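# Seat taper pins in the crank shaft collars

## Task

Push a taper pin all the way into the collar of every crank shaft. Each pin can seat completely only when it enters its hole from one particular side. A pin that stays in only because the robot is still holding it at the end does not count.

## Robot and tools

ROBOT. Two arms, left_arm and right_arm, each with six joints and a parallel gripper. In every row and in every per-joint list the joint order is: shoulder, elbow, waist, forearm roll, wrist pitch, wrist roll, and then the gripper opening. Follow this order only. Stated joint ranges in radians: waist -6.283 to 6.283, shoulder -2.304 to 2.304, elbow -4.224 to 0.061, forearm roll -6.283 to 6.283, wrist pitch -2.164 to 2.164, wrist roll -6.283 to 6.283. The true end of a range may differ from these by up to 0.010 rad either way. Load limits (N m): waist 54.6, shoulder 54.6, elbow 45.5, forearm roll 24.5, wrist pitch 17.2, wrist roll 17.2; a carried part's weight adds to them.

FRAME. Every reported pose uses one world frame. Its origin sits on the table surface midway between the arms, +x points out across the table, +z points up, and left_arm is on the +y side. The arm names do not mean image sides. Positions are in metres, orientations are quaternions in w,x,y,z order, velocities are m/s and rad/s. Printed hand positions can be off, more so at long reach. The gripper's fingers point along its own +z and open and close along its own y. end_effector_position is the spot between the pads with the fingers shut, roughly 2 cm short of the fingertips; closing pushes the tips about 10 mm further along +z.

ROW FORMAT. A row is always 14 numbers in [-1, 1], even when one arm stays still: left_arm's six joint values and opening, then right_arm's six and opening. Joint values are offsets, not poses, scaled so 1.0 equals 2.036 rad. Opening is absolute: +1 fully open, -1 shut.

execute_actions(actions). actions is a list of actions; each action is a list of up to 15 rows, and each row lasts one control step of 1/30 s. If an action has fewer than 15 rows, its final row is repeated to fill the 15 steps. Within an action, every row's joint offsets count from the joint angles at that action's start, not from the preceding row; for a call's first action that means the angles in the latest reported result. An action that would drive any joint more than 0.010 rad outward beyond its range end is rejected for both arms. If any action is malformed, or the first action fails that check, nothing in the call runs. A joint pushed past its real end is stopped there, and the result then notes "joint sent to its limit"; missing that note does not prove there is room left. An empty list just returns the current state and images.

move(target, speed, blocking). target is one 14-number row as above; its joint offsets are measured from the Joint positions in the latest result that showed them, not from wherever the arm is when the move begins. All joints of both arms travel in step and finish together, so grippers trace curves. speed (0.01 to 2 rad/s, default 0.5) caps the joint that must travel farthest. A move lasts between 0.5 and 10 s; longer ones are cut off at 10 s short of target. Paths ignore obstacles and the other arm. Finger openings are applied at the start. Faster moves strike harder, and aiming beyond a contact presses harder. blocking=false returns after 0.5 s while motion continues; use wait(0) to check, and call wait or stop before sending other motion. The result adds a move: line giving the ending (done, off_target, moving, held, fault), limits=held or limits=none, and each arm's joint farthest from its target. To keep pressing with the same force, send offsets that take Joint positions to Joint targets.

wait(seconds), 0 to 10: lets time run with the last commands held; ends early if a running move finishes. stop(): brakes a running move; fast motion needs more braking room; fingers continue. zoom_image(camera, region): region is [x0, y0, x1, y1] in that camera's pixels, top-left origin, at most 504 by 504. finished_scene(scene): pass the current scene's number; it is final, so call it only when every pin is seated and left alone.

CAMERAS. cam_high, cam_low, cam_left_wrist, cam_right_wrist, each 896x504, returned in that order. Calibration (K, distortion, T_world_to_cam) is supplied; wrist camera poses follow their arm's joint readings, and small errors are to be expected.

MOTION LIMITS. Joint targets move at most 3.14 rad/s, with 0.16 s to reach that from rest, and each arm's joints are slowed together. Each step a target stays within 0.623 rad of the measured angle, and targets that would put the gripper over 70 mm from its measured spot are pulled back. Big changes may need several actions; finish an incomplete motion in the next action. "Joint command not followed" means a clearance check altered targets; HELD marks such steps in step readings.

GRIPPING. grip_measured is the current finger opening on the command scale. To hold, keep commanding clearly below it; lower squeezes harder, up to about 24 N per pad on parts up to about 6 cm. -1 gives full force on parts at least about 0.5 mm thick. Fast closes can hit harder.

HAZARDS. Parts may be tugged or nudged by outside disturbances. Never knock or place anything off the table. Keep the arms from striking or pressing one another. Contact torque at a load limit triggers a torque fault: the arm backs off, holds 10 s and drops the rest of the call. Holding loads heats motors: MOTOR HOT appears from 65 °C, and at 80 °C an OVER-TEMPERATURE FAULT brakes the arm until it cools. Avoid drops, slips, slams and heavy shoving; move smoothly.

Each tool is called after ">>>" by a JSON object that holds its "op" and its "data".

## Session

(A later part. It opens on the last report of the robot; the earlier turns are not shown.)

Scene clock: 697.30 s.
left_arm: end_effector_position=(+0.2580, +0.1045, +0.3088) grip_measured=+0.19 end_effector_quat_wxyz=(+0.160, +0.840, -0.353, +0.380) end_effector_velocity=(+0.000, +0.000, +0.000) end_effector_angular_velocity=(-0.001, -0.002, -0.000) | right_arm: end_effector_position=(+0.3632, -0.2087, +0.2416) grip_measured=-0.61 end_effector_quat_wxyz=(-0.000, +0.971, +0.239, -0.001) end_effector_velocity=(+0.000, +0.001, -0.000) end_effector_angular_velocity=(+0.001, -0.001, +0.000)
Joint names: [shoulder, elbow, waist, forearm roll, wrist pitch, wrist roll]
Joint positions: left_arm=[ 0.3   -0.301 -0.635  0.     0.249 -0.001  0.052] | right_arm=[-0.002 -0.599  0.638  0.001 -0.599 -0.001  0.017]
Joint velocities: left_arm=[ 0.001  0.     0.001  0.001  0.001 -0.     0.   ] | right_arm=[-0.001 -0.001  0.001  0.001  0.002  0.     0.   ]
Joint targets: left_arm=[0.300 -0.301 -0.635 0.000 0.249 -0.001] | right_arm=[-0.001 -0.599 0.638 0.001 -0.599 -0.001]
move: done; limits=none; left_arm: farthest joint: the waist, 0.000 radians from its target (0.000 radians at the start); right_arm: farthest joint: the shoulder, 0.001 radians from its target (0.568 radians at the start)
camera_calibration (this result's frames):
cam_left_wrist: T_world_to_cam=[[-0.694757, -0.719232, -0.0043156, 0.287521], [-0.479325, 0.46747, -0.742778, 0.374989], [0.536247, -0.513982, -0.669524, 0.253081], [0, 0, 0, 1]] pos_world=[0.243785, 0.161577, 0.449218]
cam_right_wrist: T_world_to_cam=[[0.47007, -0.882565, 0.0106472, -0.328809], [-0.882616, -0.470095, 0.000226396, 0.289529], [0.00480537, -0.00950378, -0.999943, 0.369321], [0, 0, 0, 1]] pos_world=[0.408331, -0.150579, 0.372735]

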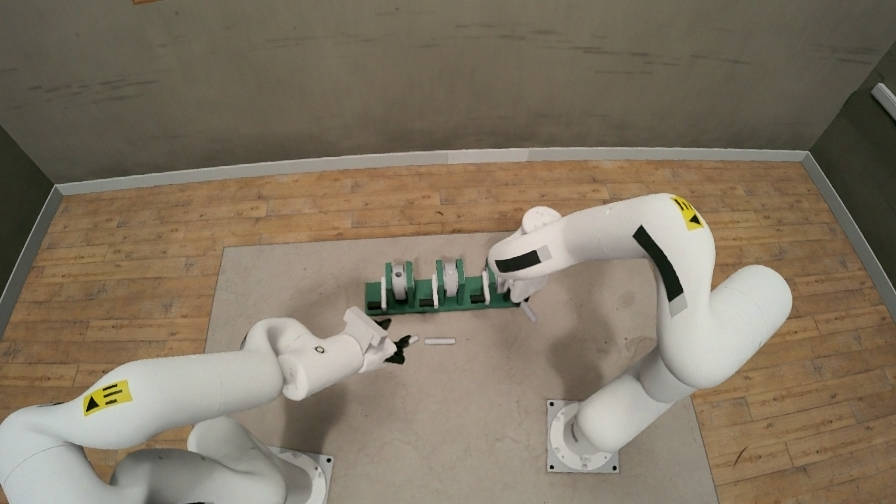

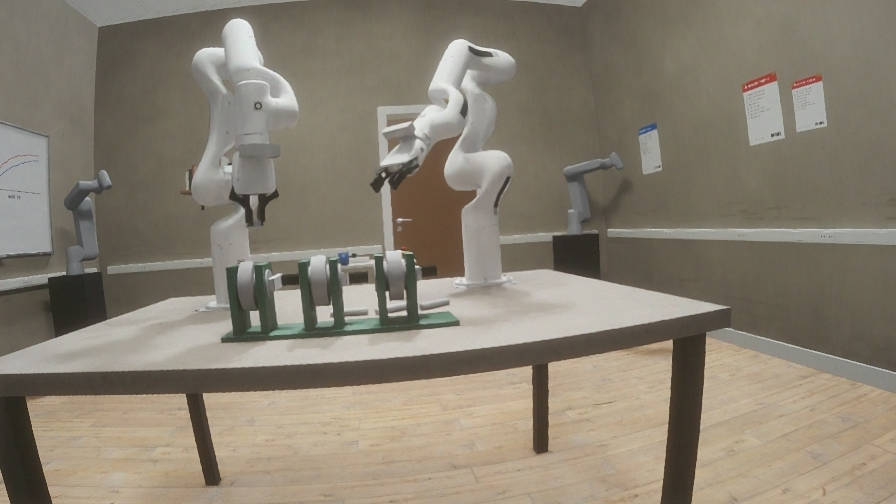

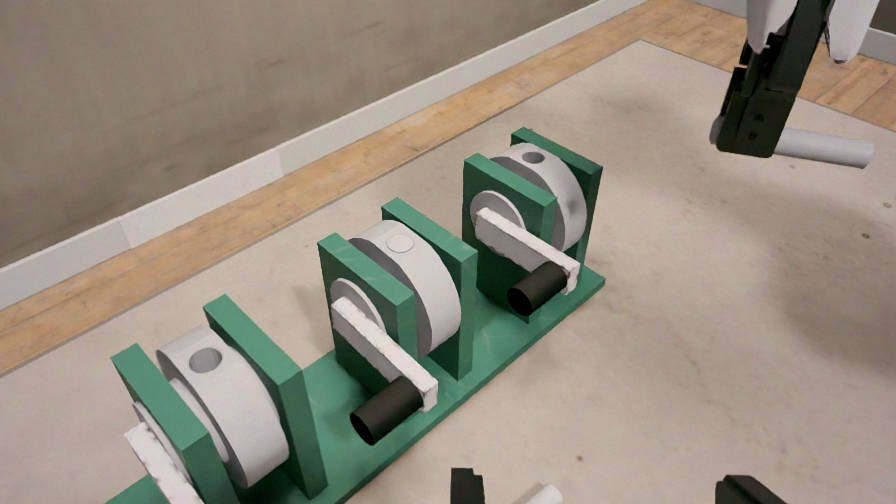

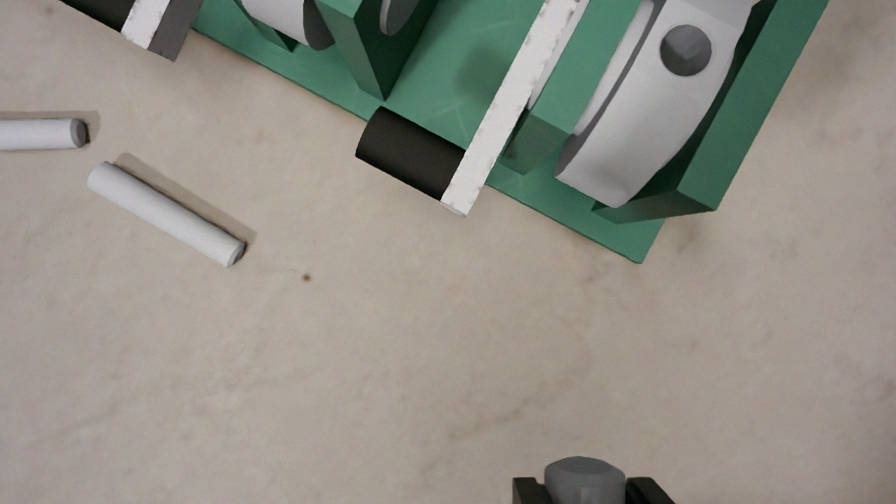

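>>> {"op": "move", "data": {"target": [0,0,0,0,0,0,0.2,0,0,-0.0506,0,0.771,0,-1], "speed": 0.6}}

>>> {"op": "move", "data": {"target": [0,0,0,0,0,0,0.2,-0.113,0.173,0,0,0.287,0,-1], "speed": 0.3}}

>>> {"op": "move", "data": {"target": [0,0,0,0,0,0,0.2,-0.15,-0.027,0,0,0.123,0,-1], "speed": 0.15}}

Scene clock: 715.30 s.
left_arm: end_effector_position=(+0.2580, +0.1045, +0.3088) grip_measured=+0.19 end_effector_quat_wxyz=(+0.160, +0.840, -0.353, +0.380) end_effector_velocity=(-0.000, +0.000, -0.000) end_effector_angular_velocity=(+0.001, +0.001, -0.001) | right_arm: end_effector_position=(+0.6064, -0.1524, +0.4853) grip_measured=-0.61 end_effector_quat_wxyz=(-0.133, +0.696, +0.133, +0.693) end_effector_velocity=(+0.000, -0.000, +0.000) end_effector_angular_velocity=(+0.001, -0.001, -0.000)
Joint names: [shoulder, elbow, waist, forearm roll, wrist pitch, wrist roll]
Joint positions: left_arm=[ 0.3   -0.301 -0.635  0.     0.249 -0.001  0.052] | right_arm=[-0.002 -0.599  0.535  0.001  0.971 -0.001  0.017]
Joint velocities: left_arm=[ 0.001  0.    -0.     0.    -0.002  0.    -0.   ] | right_arm=[-0.     0.    -0.     0.     0.002  0.     0.   ]
Joint targets: left_arm=[0.300 -0.301 -0.635 0.000 0.249 -0.001] | right_arm=[-0.002 -0.599 0.535 0.001 0.971 -0.001]
move: done; limits=none; left_arm: farthest joint: the waist, 0.000 radians from its target (0.000 radians at the start); right_arm: farthest joint: the waist, 0.000 radians from its target (0.103 radians at the start)
camera_calibration (this result's frames):
cam_left_wrist: T_world_to_cam=[[-0.694757, -0.719232, -0.00431552, 0.287521], [-0.479325, 0.46747, -0.742778, 0.374989], [0.536247, -0.513982, -0.669524, 0.253081], [0, 0, 0, 1]] pos_world=[0.243785, 0.161577, 0.449218]
cam_right_wrist: T_world_to_cam=[[0.359014, -0.9333, 0.00776646, -0.335035], [0.00117081, -0.00787086, -0.999968, 0.550499], [0.933332, 0.359012, -0.00173303, -0.378963], [0, 0, 0, 1]] pos_world=[0.473336, -0.172303, 0.552427]

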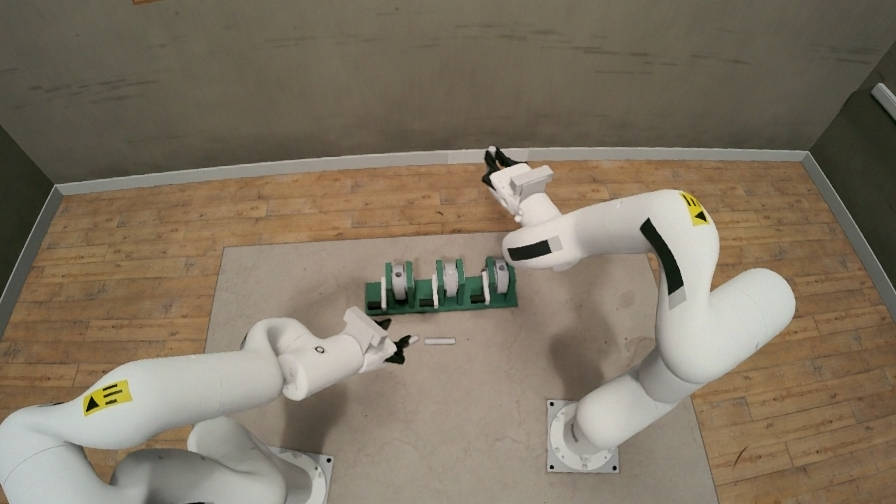

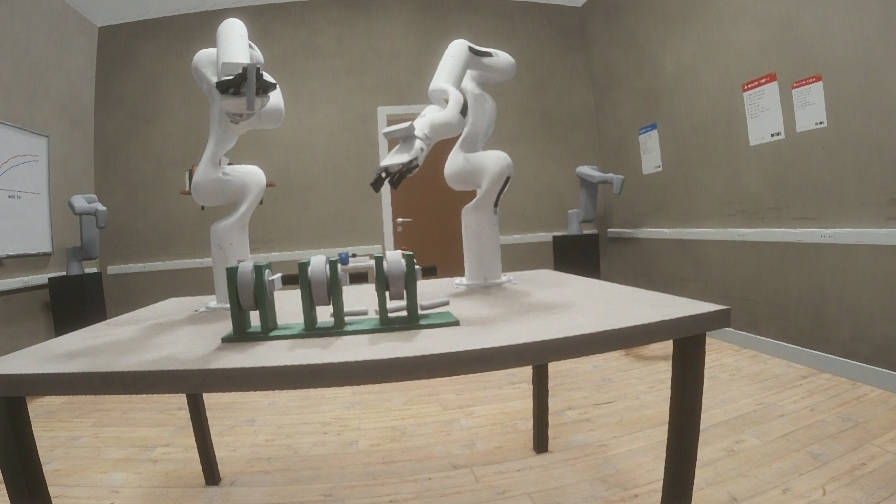

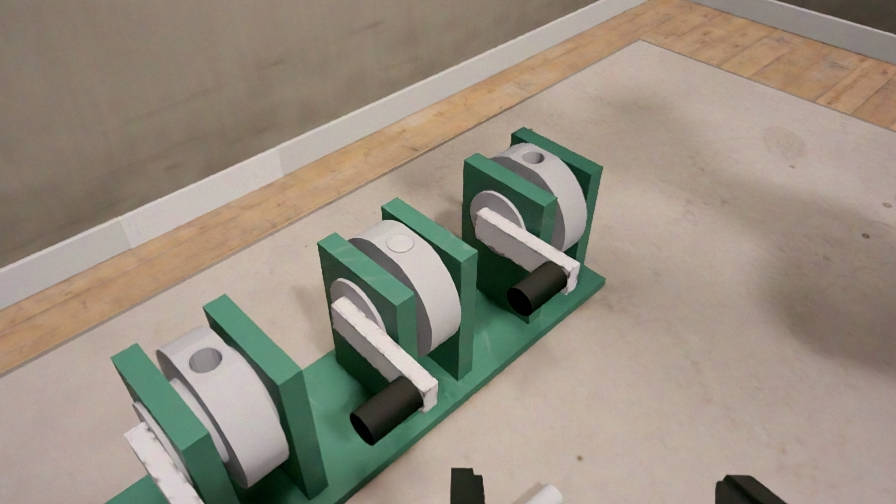

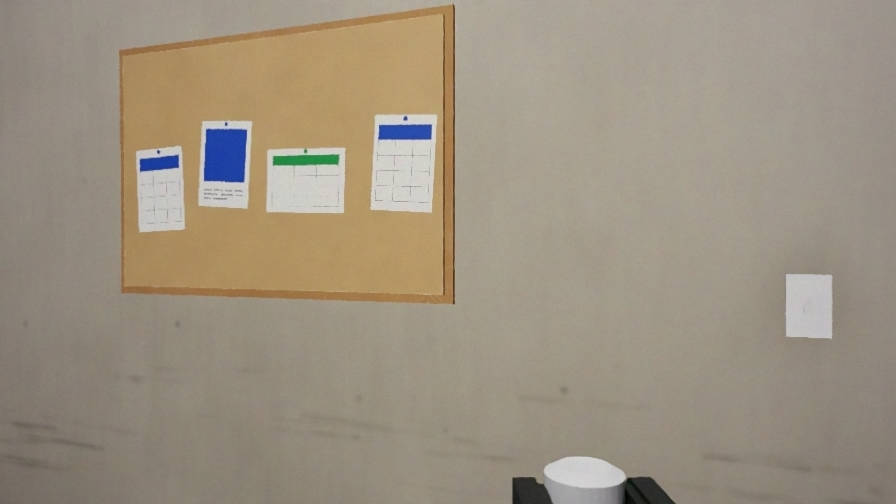

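Scene clock: 717.67 s.
left_arm: end_effector_position=(+0.2580, +0.1045, +0.3088) grip_measured=+0.19 end_effector_quat_wxyz=(+0.160, +0.840, -0.353, +0.380) end_effector_velocity=(+0.000, -0.000, -0.000) end_effector_angular_velocity=(+0.000, +0.000, -0.000) | right_arm: end_effector_position=(+0.4966, -0.1962, +0.3198) grip_measured=-0.61 end_effector_quat_wxyz=(-0.133, +0.695, +0.133, +0.694) end_effector_velocity=(-0.000, -0.001, -0.001) end_effector_angular_velocity=(-0.000, +0.001, -0.001)
Joint names: [shoulder, elbow, waist, forearm roll, wrist pitch, wrist roll]
Joint positions: left_arm=[ 0.3   -0.301 -0.635  0.     0.249 -0.001  0.052] | right_arm=[-0.232 -0.247  0.535  0.001  1.555 -0.001  0.017]
Joint velocities: left_arm=[-0. -0.  0.  0. -0.  0.  0.] | right_arm=[-0.     0.001 -0.001 -0.     0.001  0.    -0.   ]
Joint targets: left_arm=[0.300 -0.301 -0.635 0.000 0.249 -0.001] | right_arm=[-0.232 -0.247 0.535 0.001 1.555 -0.001]
move: done; limits=none; left_arm: farthest joint: the waist, 0.000 radians from its target (0.000 radians at the start); right_arm: farthest joint: the waist, 0.000 radians from its target (0.000 radians at the start)
camera_calibration (this result's frames):
cam_left_wrist: T_world_to_cam=[[-0.694757, -0.719232, -0.00431546, 0.287521], [-0.479325, 0.46747, -0.742778, 0.374989], [0.536247, -0.513981, -0.669524, 0.253081], [0, 0, 0, 1]] pos_world=[0.243785, 0.161578, 0.449218]
cam_right_wrist: T_world_to_cam=[[0.358869, -0.933352, 0.00815602, -0.335227], [0.00356085, -0.00736899, -0.999967, 0.383656], [0.933381, 0.358886, 0.000679025, -0.261868], [0, 0, 0, 1]] pos_world=[0.36336, -0.216077, 0.386555]

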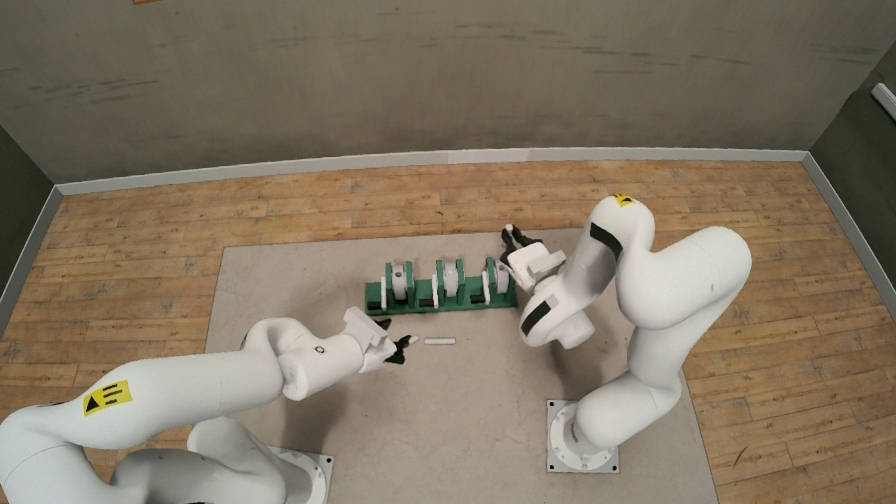

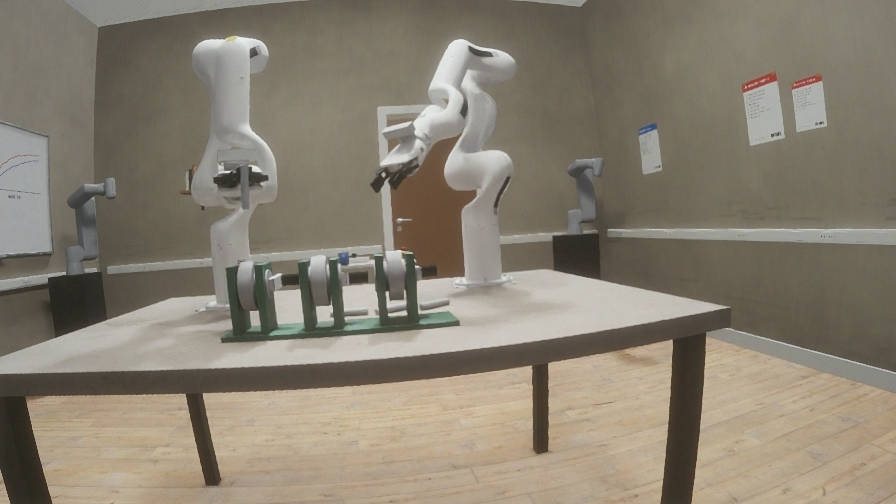

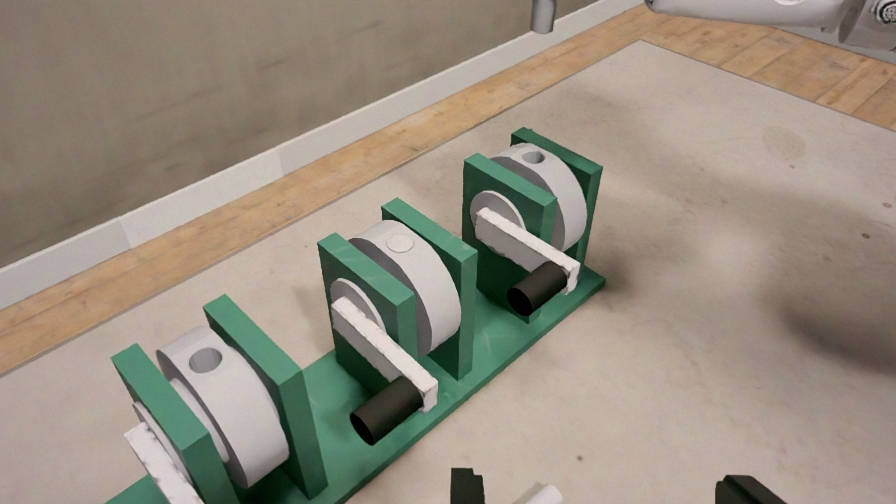

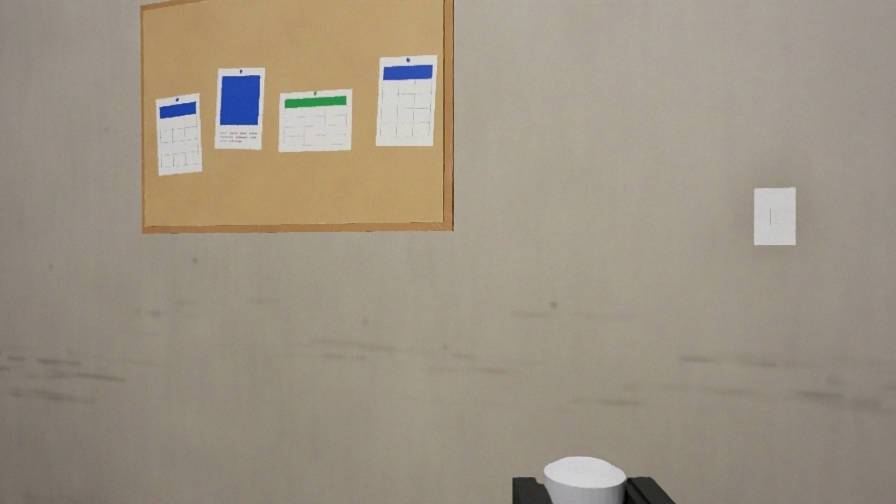

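Scene clock: 720.03 s.
left_arm: end_effector_position=(+0.2580, +0.1045, +0.3088) grip_measured=+0.19 end_effector_quat_wxyz=(+0.160, +0.840, -0.353, +0.380) end_effector_velocity=(+0.000, +0.000, +0.000) end_effector_angular_velocity=(-0.000, -0.000, +0.000) | right_arm: end_effector_position=(+0.4967, -0.1961, +0.2498) grip_measured=-0.61 end_effector_quat_wxyz=(-0.133, +0.695, +0.133, +0.694) end_effector_velocity=(-0.000, +0.001, -0.000) end_effector_angular_velocity=(-0.001, +0.000, +0.001)
Joint names: [shoulder, elbow, waist, forearm roll, wrist pitch, wrist roll]
Joint positions: left_arm=[ 0.3   -0.301 -0.635  0.     0.249 -0.001  0.052] | right_arm=[-0.537 -0.302  0.535  0.001  1.805 -0.001  0.017]
Joint velocities: left_arm=[ 0.  0.  0.  0.  0. -0.  0.] | right_arm=[-0.    -0.     0.001  0.    -0.001 -0.001 -0.   ]
Joint targets: left_arm=[0.300 -0.301 -0.635 0.000 0.249 -0.001] | right_arm=[-0.537 -0.302 0.535 0.001 1.805 -0.001]
move: done; limits=none; left_arm: farthest joint: the waist, 0.000 radians from its target (0.000 radians at the start); right_arm: farthest joint: the waist, 0.000 radians from its target (0.000 radians at the start)
camera_calibration (this result's frames):
cam_left_wrist: T_world_to_cam=[[-0.694757, -0.719232, -0.0043155, 0.287521], [-0.479325, 0.46747, -0.742778, 0.374989], [0.536247, -0.513981, -0.669524, 0.253081], [0, 0, 0, 1]] pos_world=[0.243785, 0.161577, 0.449218]
cam_right_wrist: T_world_to_cam=[[0.358892, -0.933342, 0.00834235, -0.334704], [0.00382032, -0.00746883, -0.999965, 0.313556], [0.933371, 0.358911, 0.000885164, -0.262004], [0, 0, 0, 1]] pos_world=[0.363472, -0.216015, 0.316569]

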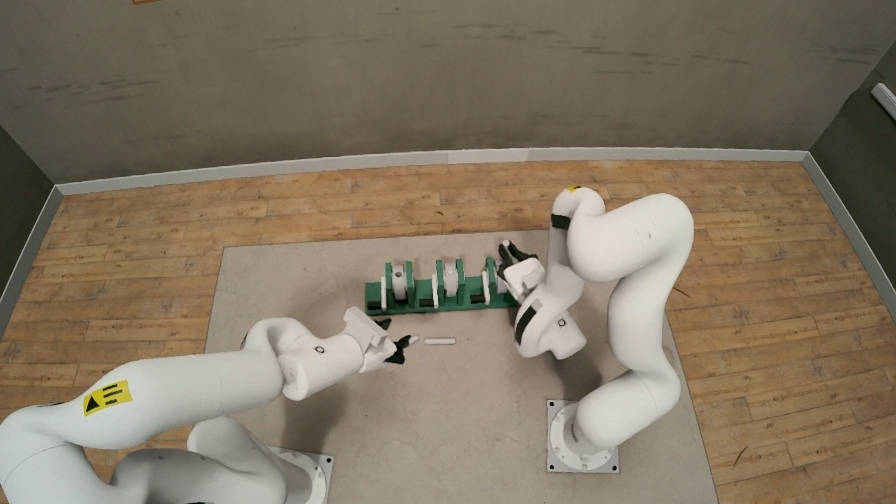

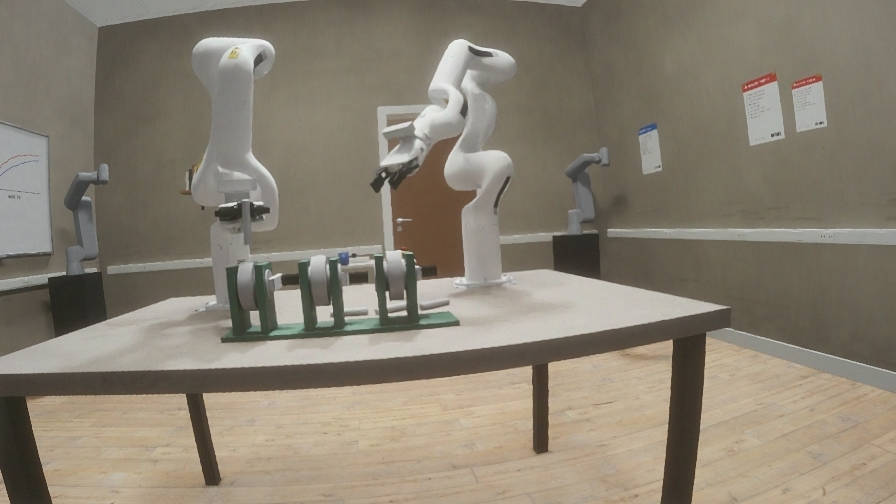

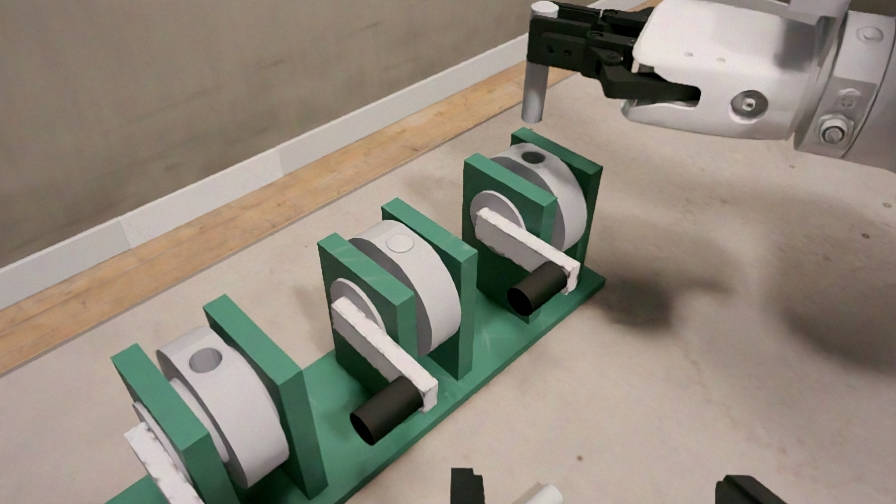

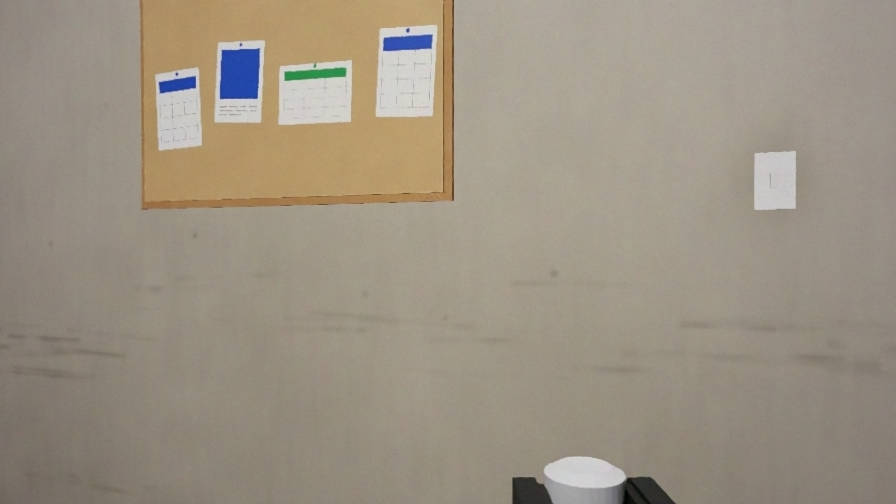

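>>> {"op": "move", "data": {"target": [0,0,0,0,0,0,0.2,-0.0415,-0.009,0,0,0.0326,0,-1], "speed": 0.06}}

>>> {"op": "zoom_image", "data": {"camera": "cam_left_wrist", "region": [460,20,620,200]}}

>>> {"op": "zoom_image", "data": {"camera": "cam_low", "region": [200,200,300,300]}}

Scene clock: 737.67 s.
left_arm: end_effector_position=(+0.2580, +0.1045, +0.3088) grip_measured=+0.19 end_effector_quat_wxyz=(+0.160, +0.840, -0.353, +0.380) end_effector_velocity=(+0.000, +0.000, -0.000) end_effector_angular_velocity=(+0.000, -0.000, +0.001) | right_arm: end_effector_position=(+0.4947, -0.1970, +0.2298) grip_measured=-0.61 end_effector_quat_wxyz=(-0.133, +0.694, +0.133, +0.695) end_effector_velocity=(+0.000, +0.000, -0.000) end_effector_angular_velocity=(-0.000, +0.001, +0.000)
Joint names: [shoulder, elbow, waist, forearm roll, wrist pitch, wrist roll]
Joint positions: left_arm=[ 0.3   -0.301 -0.635  0.     0.249 -0.001  0.052] | right_arm=[-0.621 -0.32   0.535  0.001  1.872 -0.001  0.017]
Joint velocities: left_arm=[-0.     0.     0.001  0.     0.     0.     0.   ] | right_arm=[ 0.001  0.     0.     0.    -0.002  0.    -0.   ]
Joint targets: left_arm=[0.300 -0.301 -0.635 0.000 0.249 -0.001] | right_arm=[-0.621 -0.320 0.535 0.001 1.872 -0.001]
move: done; limits=none; left_arm: farthest joint: the waist, 0.000 radians from its target (0.000 radians at the start); right_arm: farthest joint: the waist, 0.000 radians from its target (0.000 radians at the start)
camera_calibration (this result's frames):
cam_left_wrist: T_world_to_cam=[[-0.694757, -0.719232, -0.0043155, 0.287521], [-0.479325, 0.46747, -0.742778, 0.374989], [0.536247, -0.513982, -0.669524, 0.253081], [0, 0, 0, 1]] pos_world=[0.243785, 0.161577, 0.449218]
cam_right_wrist: T_world_to_cam=[[0.358903, -0.933337, 0.00838723, -0.334575], [0.00410525, -0.00740734, -0.999964, 0.293388], [0.933366, 0.358925, 0.00117307, -0.259827], [0, 0, 0, 1]] pos_world=[0.361389, -0.216839, 0.296488]

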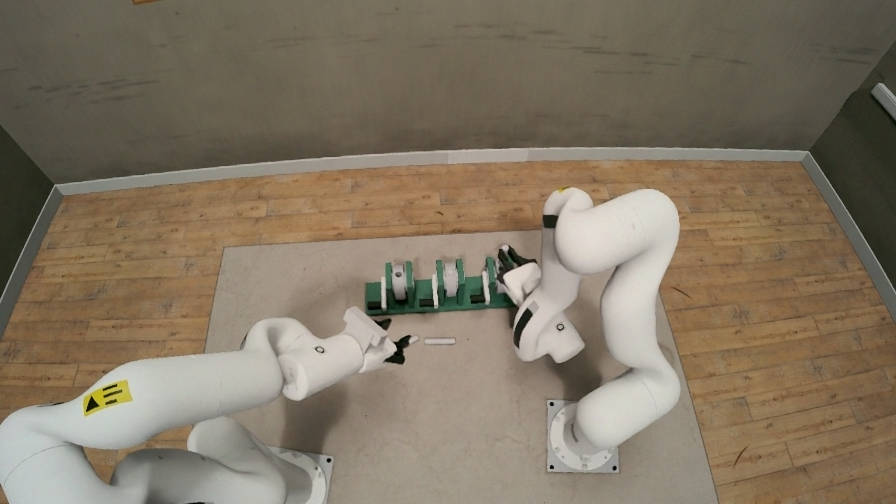

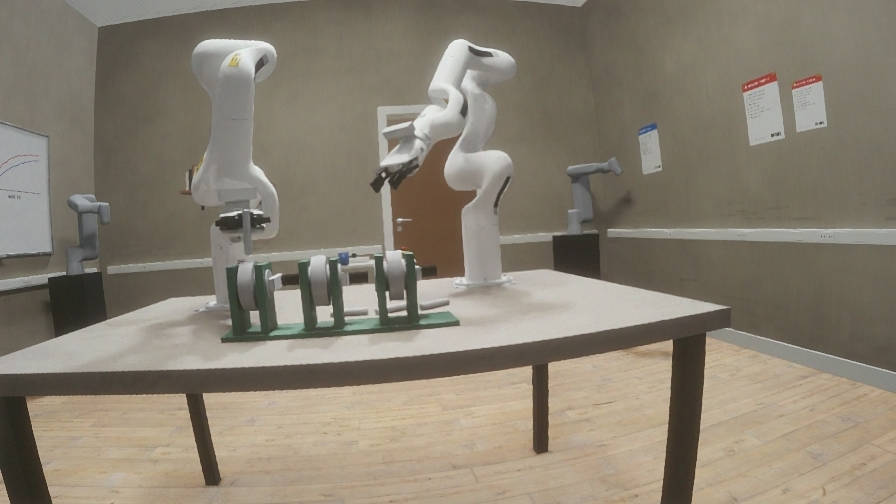

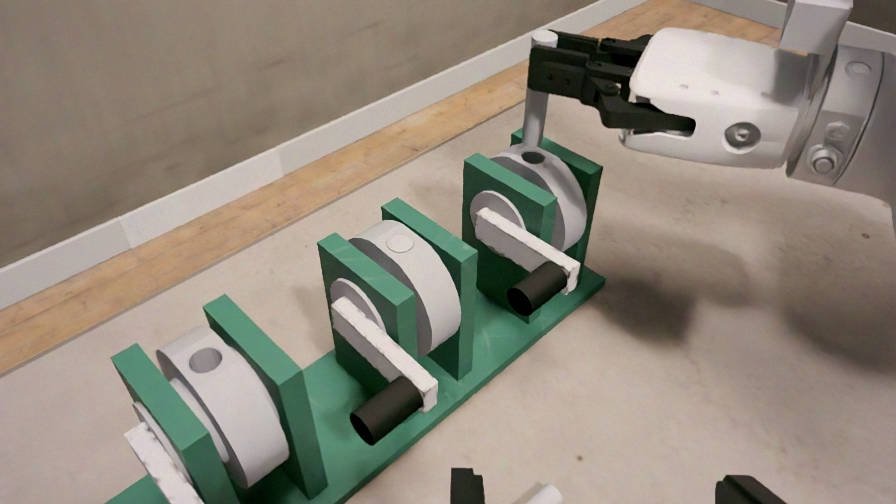

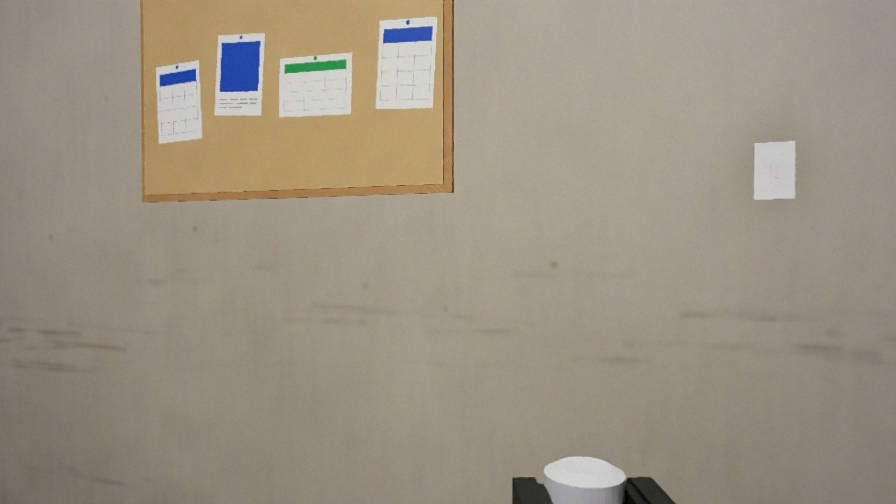

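Region (460, 20, 620, 200) of cam_left_wrist's 896x504 image, scaled by 2.800, with more detail than that image has.

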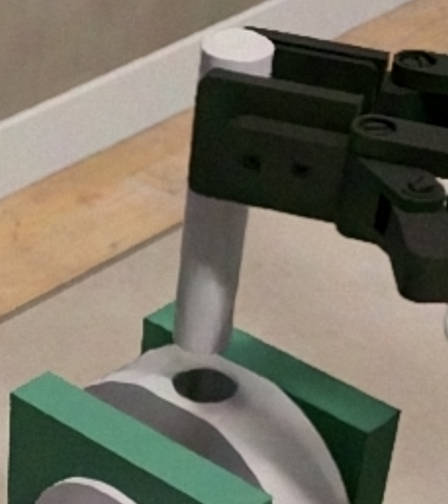

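Region (200, 200, 300, 300) of cam_low's 896x504 image, scaled by 5.040, with more detail than that image has.

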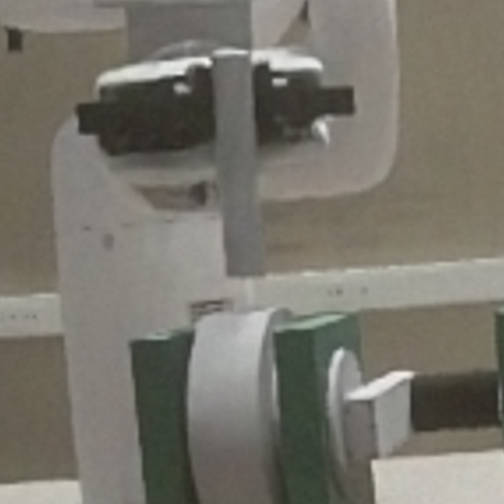

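>>> {"op": "move", "data": {"target": [0,0,0,0,0,0,0.2,-0.0162,-0.0034,-0.0028,0,0.0128,0,-1], "speed": 0.04}}

>>> {"op": "zoom_image", "data": {"camera": "cam_left_wrist", "region": [460,20,620,200]}}

>>> {"op": "zoom_image", "data": {"camera": "cam_low", "region": [200,200,300,300]}}

Scene clock: 755.70 s.
left_arm: end_effector_position=(+0.2580, +0.1045, +0.3088) grip_measured=+0.19 end_effector_quat_wxyz=(+0.160, +0.840, -0.353, +0.380) end_effector_velocity=(-0.000, -0.000, -0.001) end_effector_angular_velocity=(+0.001, +0.001, -0.001) | right_arm: end_effector_position=(+0.4944, -0.2001, +0.2218) grip_measured=-0.61 end_effector_quat_wxyz=(-0.131, +0.695, +0.131, +0.695) end_effector_velocity=(-0.000, +0.001, +0.000) end_effector_angular_velocity=(-0.000, -0.002, +0.002)
Joint names: [shoulder, elbow, waist, forearm roll, wrist pitch, wrist roll]
Joint positions: left_arm=[ 0.3   -0.301 -0.635  0.     0.249 -0.001  0.052] | right_arm=[-0.654 -0.327  0.53   0.001  1.898 -0.001  0.017]
Joint velocities: left_arm=[-0.002 -0.    -0.001  0.     0.    -0.    -0.   ] | right_arm=[ 0.    -0.001  0.002 -0.     0.001 -0.001  0.   ]
Joint targets: left_arm=[0.300 -0.301 -0.635 0.000 0.249 -0.001] | right_arm=[-0.654 -0.327 0.530 0.001 1.898 -0.001]
move: done; limits=none; left_arm: farthest joint: the waist, 0.000 radians from its target (0.000 radians at the start); right_arm: farthest joint: the waist, 0.000 radians from its target (0.006 radians at the start)
camera_calibration (this result's frames):
cam_left_wrist: T_world_to_cam=[[-0.694757, -0.719232, -0.00431547, 0.287521], [-0.479325, 0.46747, -0.742778, 0.374989], [0.536247, -0.513982, -0.669524, 0.253081], [0, 0, 0, 1]] pos_world=[0.243785, 0.161578, 0.449218]
cam_right_wrist: T_world_to_cam=[[0.353594, -0.935361, 0.00840503, -0.335078], [0.00411448, -0.00743015, -0.999964, 0.285438], [0.93539, 0.353616, 0.00122127, -0.260492], [0, 0, 0, 1]] pos_world=[0.360969, -0.219184, 0.288562]

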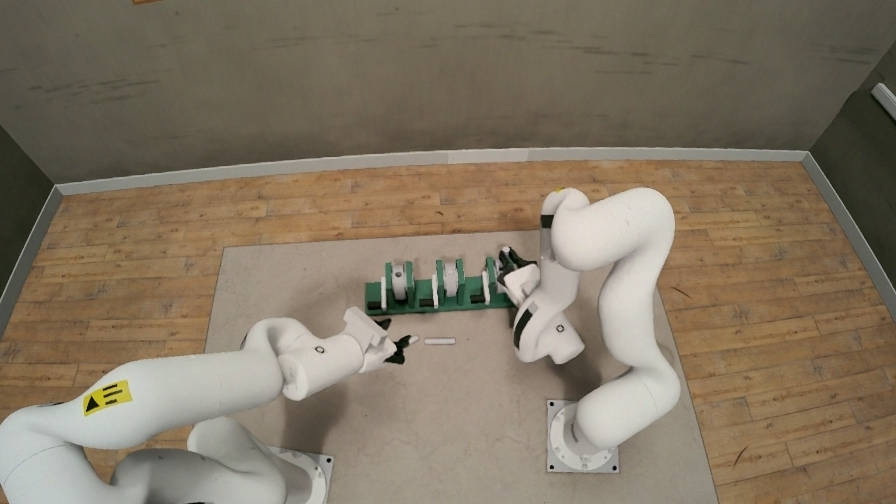

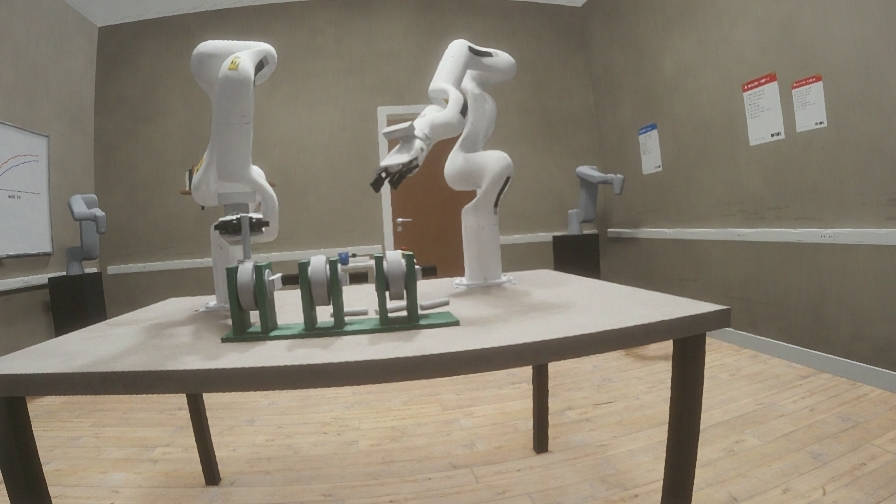

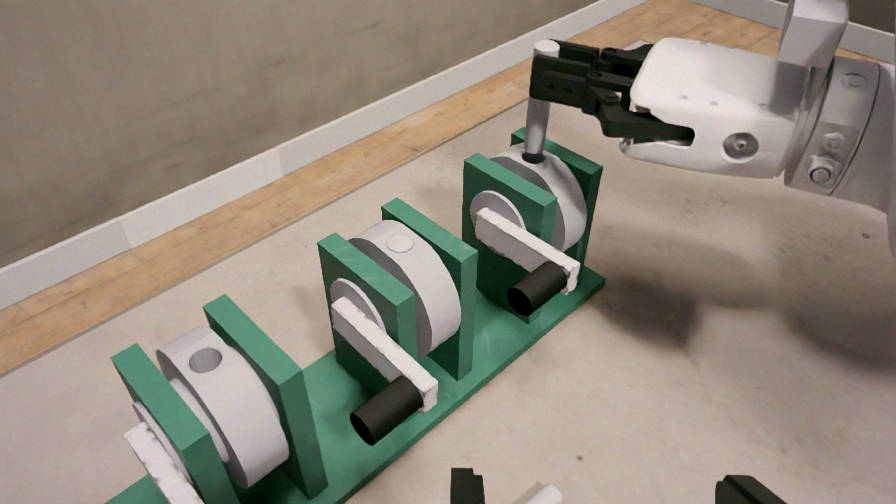

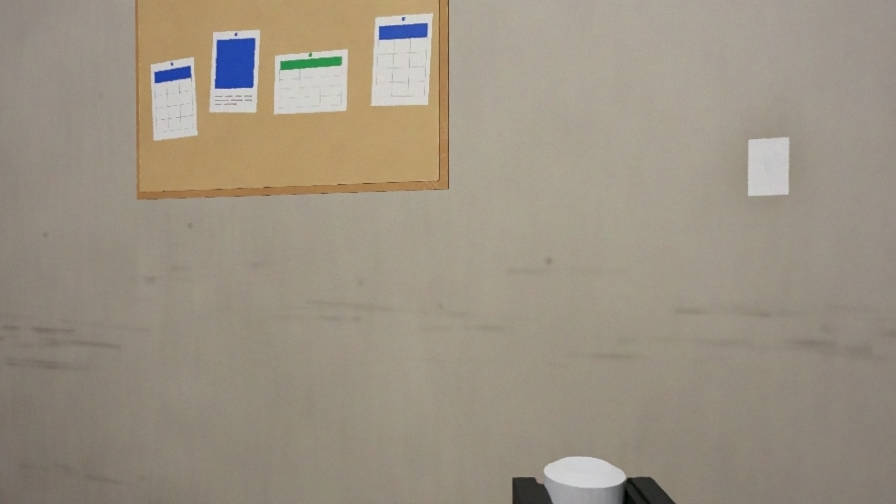

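Region (460, 20, 620, 200) of cam_left_wrist's 896x504 image, scaled by 2.800, with more detail than that image has.

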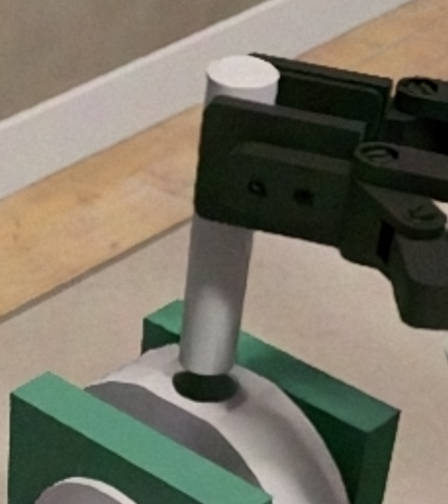

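Region (200, 200, 300, 300) of cam_low's 896x504 image, scaled by 5.040, with more detail than that image has.

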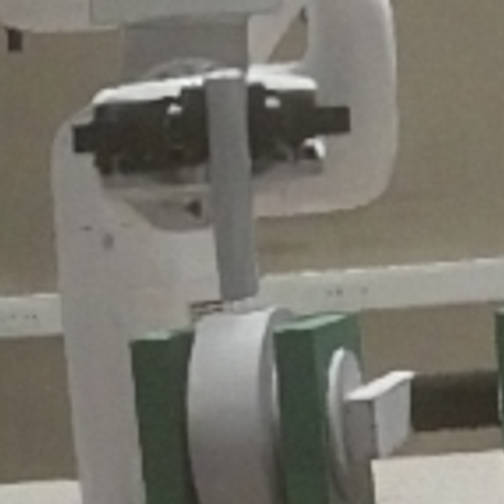

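>>> {"op": "move", "data": {"target": [0,0,0,0,0,0,0.2,-0.0206,-0.0067,0,0,0.0139,0,-1], "speed": 0.03}}

>>> {"op": "zoom_image", "data": {"camera": "cam_left_wrist", "region": [460,20,620,200]}}

Scene clock: 767.50 s.
left_arm: end_effector_position=(+0.2580, +0.1045, +0.3088) grip_measured=+0.19 end_effector_quat_wxyz=(+0.160, +0.840, -0.353, +0.380) end_effector_velocity=(+0.000, -0.000, +0.001) end_effector_angular_velocity=(-0.002, -0.002, -0.000) | right_arm: end_effector_position=(+0.4939, -0.2002, +0.2101) grip_measured=-0.61 end_effector_quat_wxyz=(-0.130, +0.697, +0.132, +0.693) end_effector_velocity=(+0.001, -0.000, +0.005) end_effector_angular_velocity=(+0.005, -0.018, -0.002)
Joint names: [shoulder, elbow, waist, forearm roll, wrist pitch, wrist roll]
Joint positions: left_arm=[ 0.3   -0.301 -0.635  0.     0.249 -0.001  0.052] | right_arm=[-0.697 -0.34   0.53   0.001  1.922 -0.001  0.017]
Joint velocities: left_arm=[ 0.001 -0.    -0.     0.     0.002  0.     0.   ] | right_arm=[ 0.002 -0.002 -0.001  0.001  0.015 -0.001  0.   ]
Joint targets: left_arm=[0.300 -0.301 -0.635 0.000 0.249 -0.001] | right_arm=[-0.696 -0.341 0.530 0.001 1.926 -0.001]
move: done; limits=none; left_arm: farthest joint: the waist, 0.000 radians from its target (0.000 radians at the start); right_arm: farthest joint: the wrist pitch, 0.004 radians from its target (0.029 radians at the start)
camera_calibration (this result's frames):
cam_left_wrist: T_world_to_cam=[[-0.694757, -0.719232, -0.00431553, 0.287521], [-0.479325, 0.46747, -0.742778, 0.374989], [0.536247, -0.513982, -0.669524, 0.253081], [0, 0, 0, 1]] pos_world=[0.243785, 0.161577, 0.449218]
cam_right_wrist: T_world_to_cam=[[0.353934, -0.935235, 0.00812223, -0.334963], [-0.00116204, -0.0091241, -0.999958, 0.275971], [0.93527, 0.353909, -0.00431611, -0.258701], [0, 0, 0, 1]] pos_world=[0.36083, -0.219194, 0.277564]

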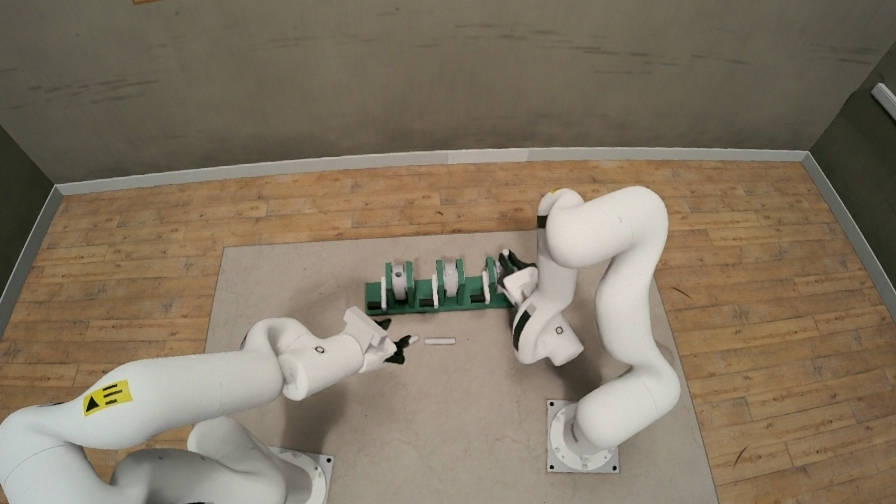

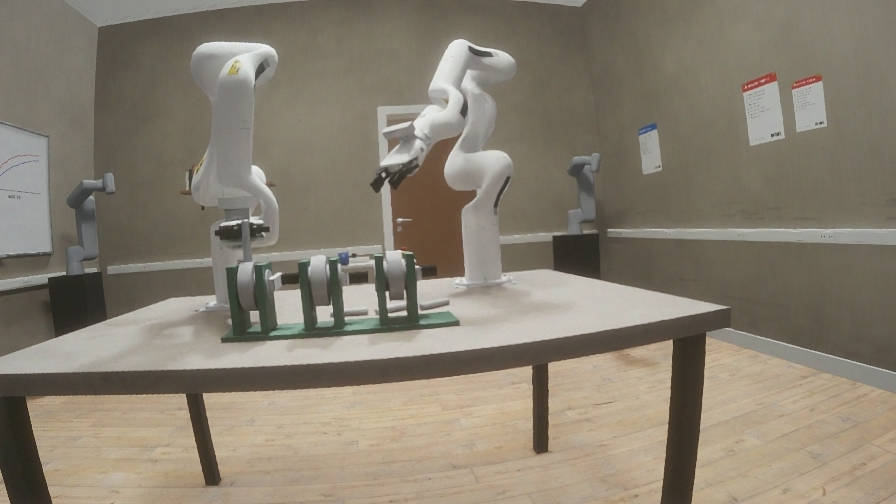

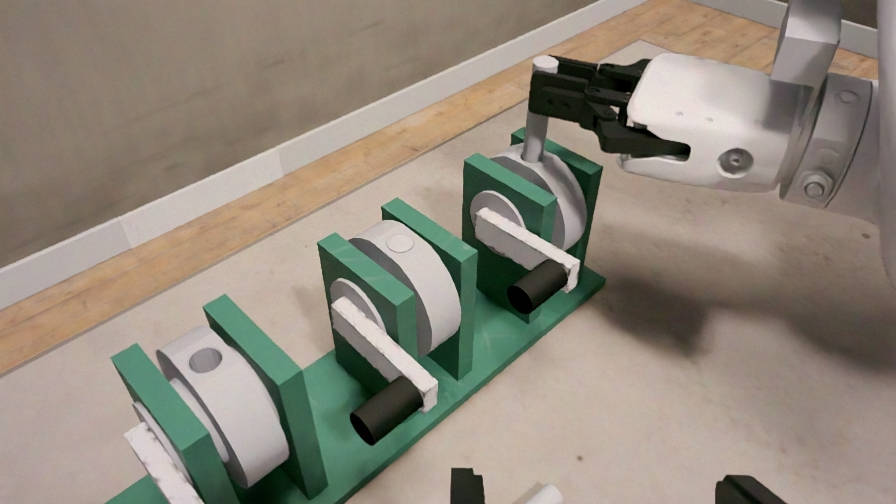

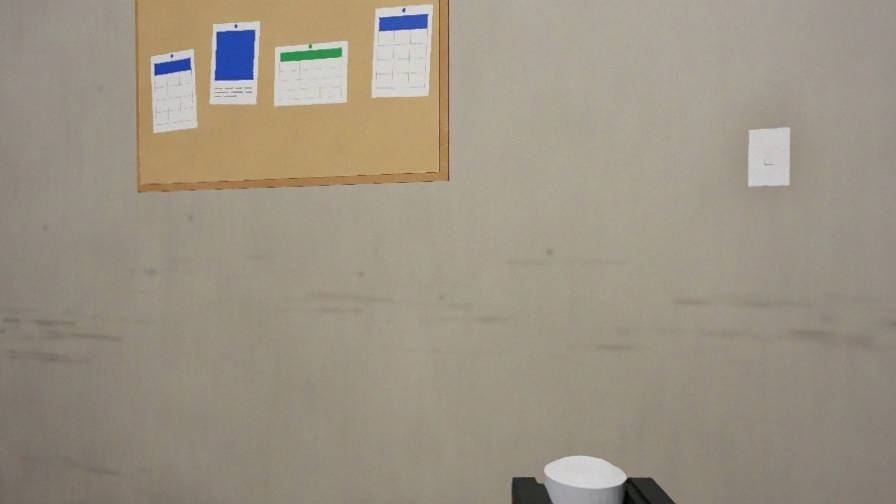

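Region (460, 20, 620, 200) of cam_left_wrist's 896x504 image, scaled by 2.800, with more detail than that image has.

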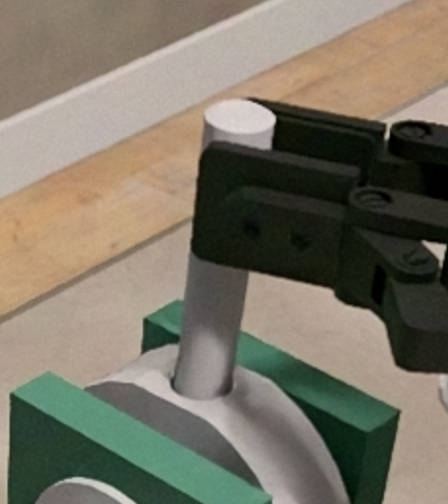

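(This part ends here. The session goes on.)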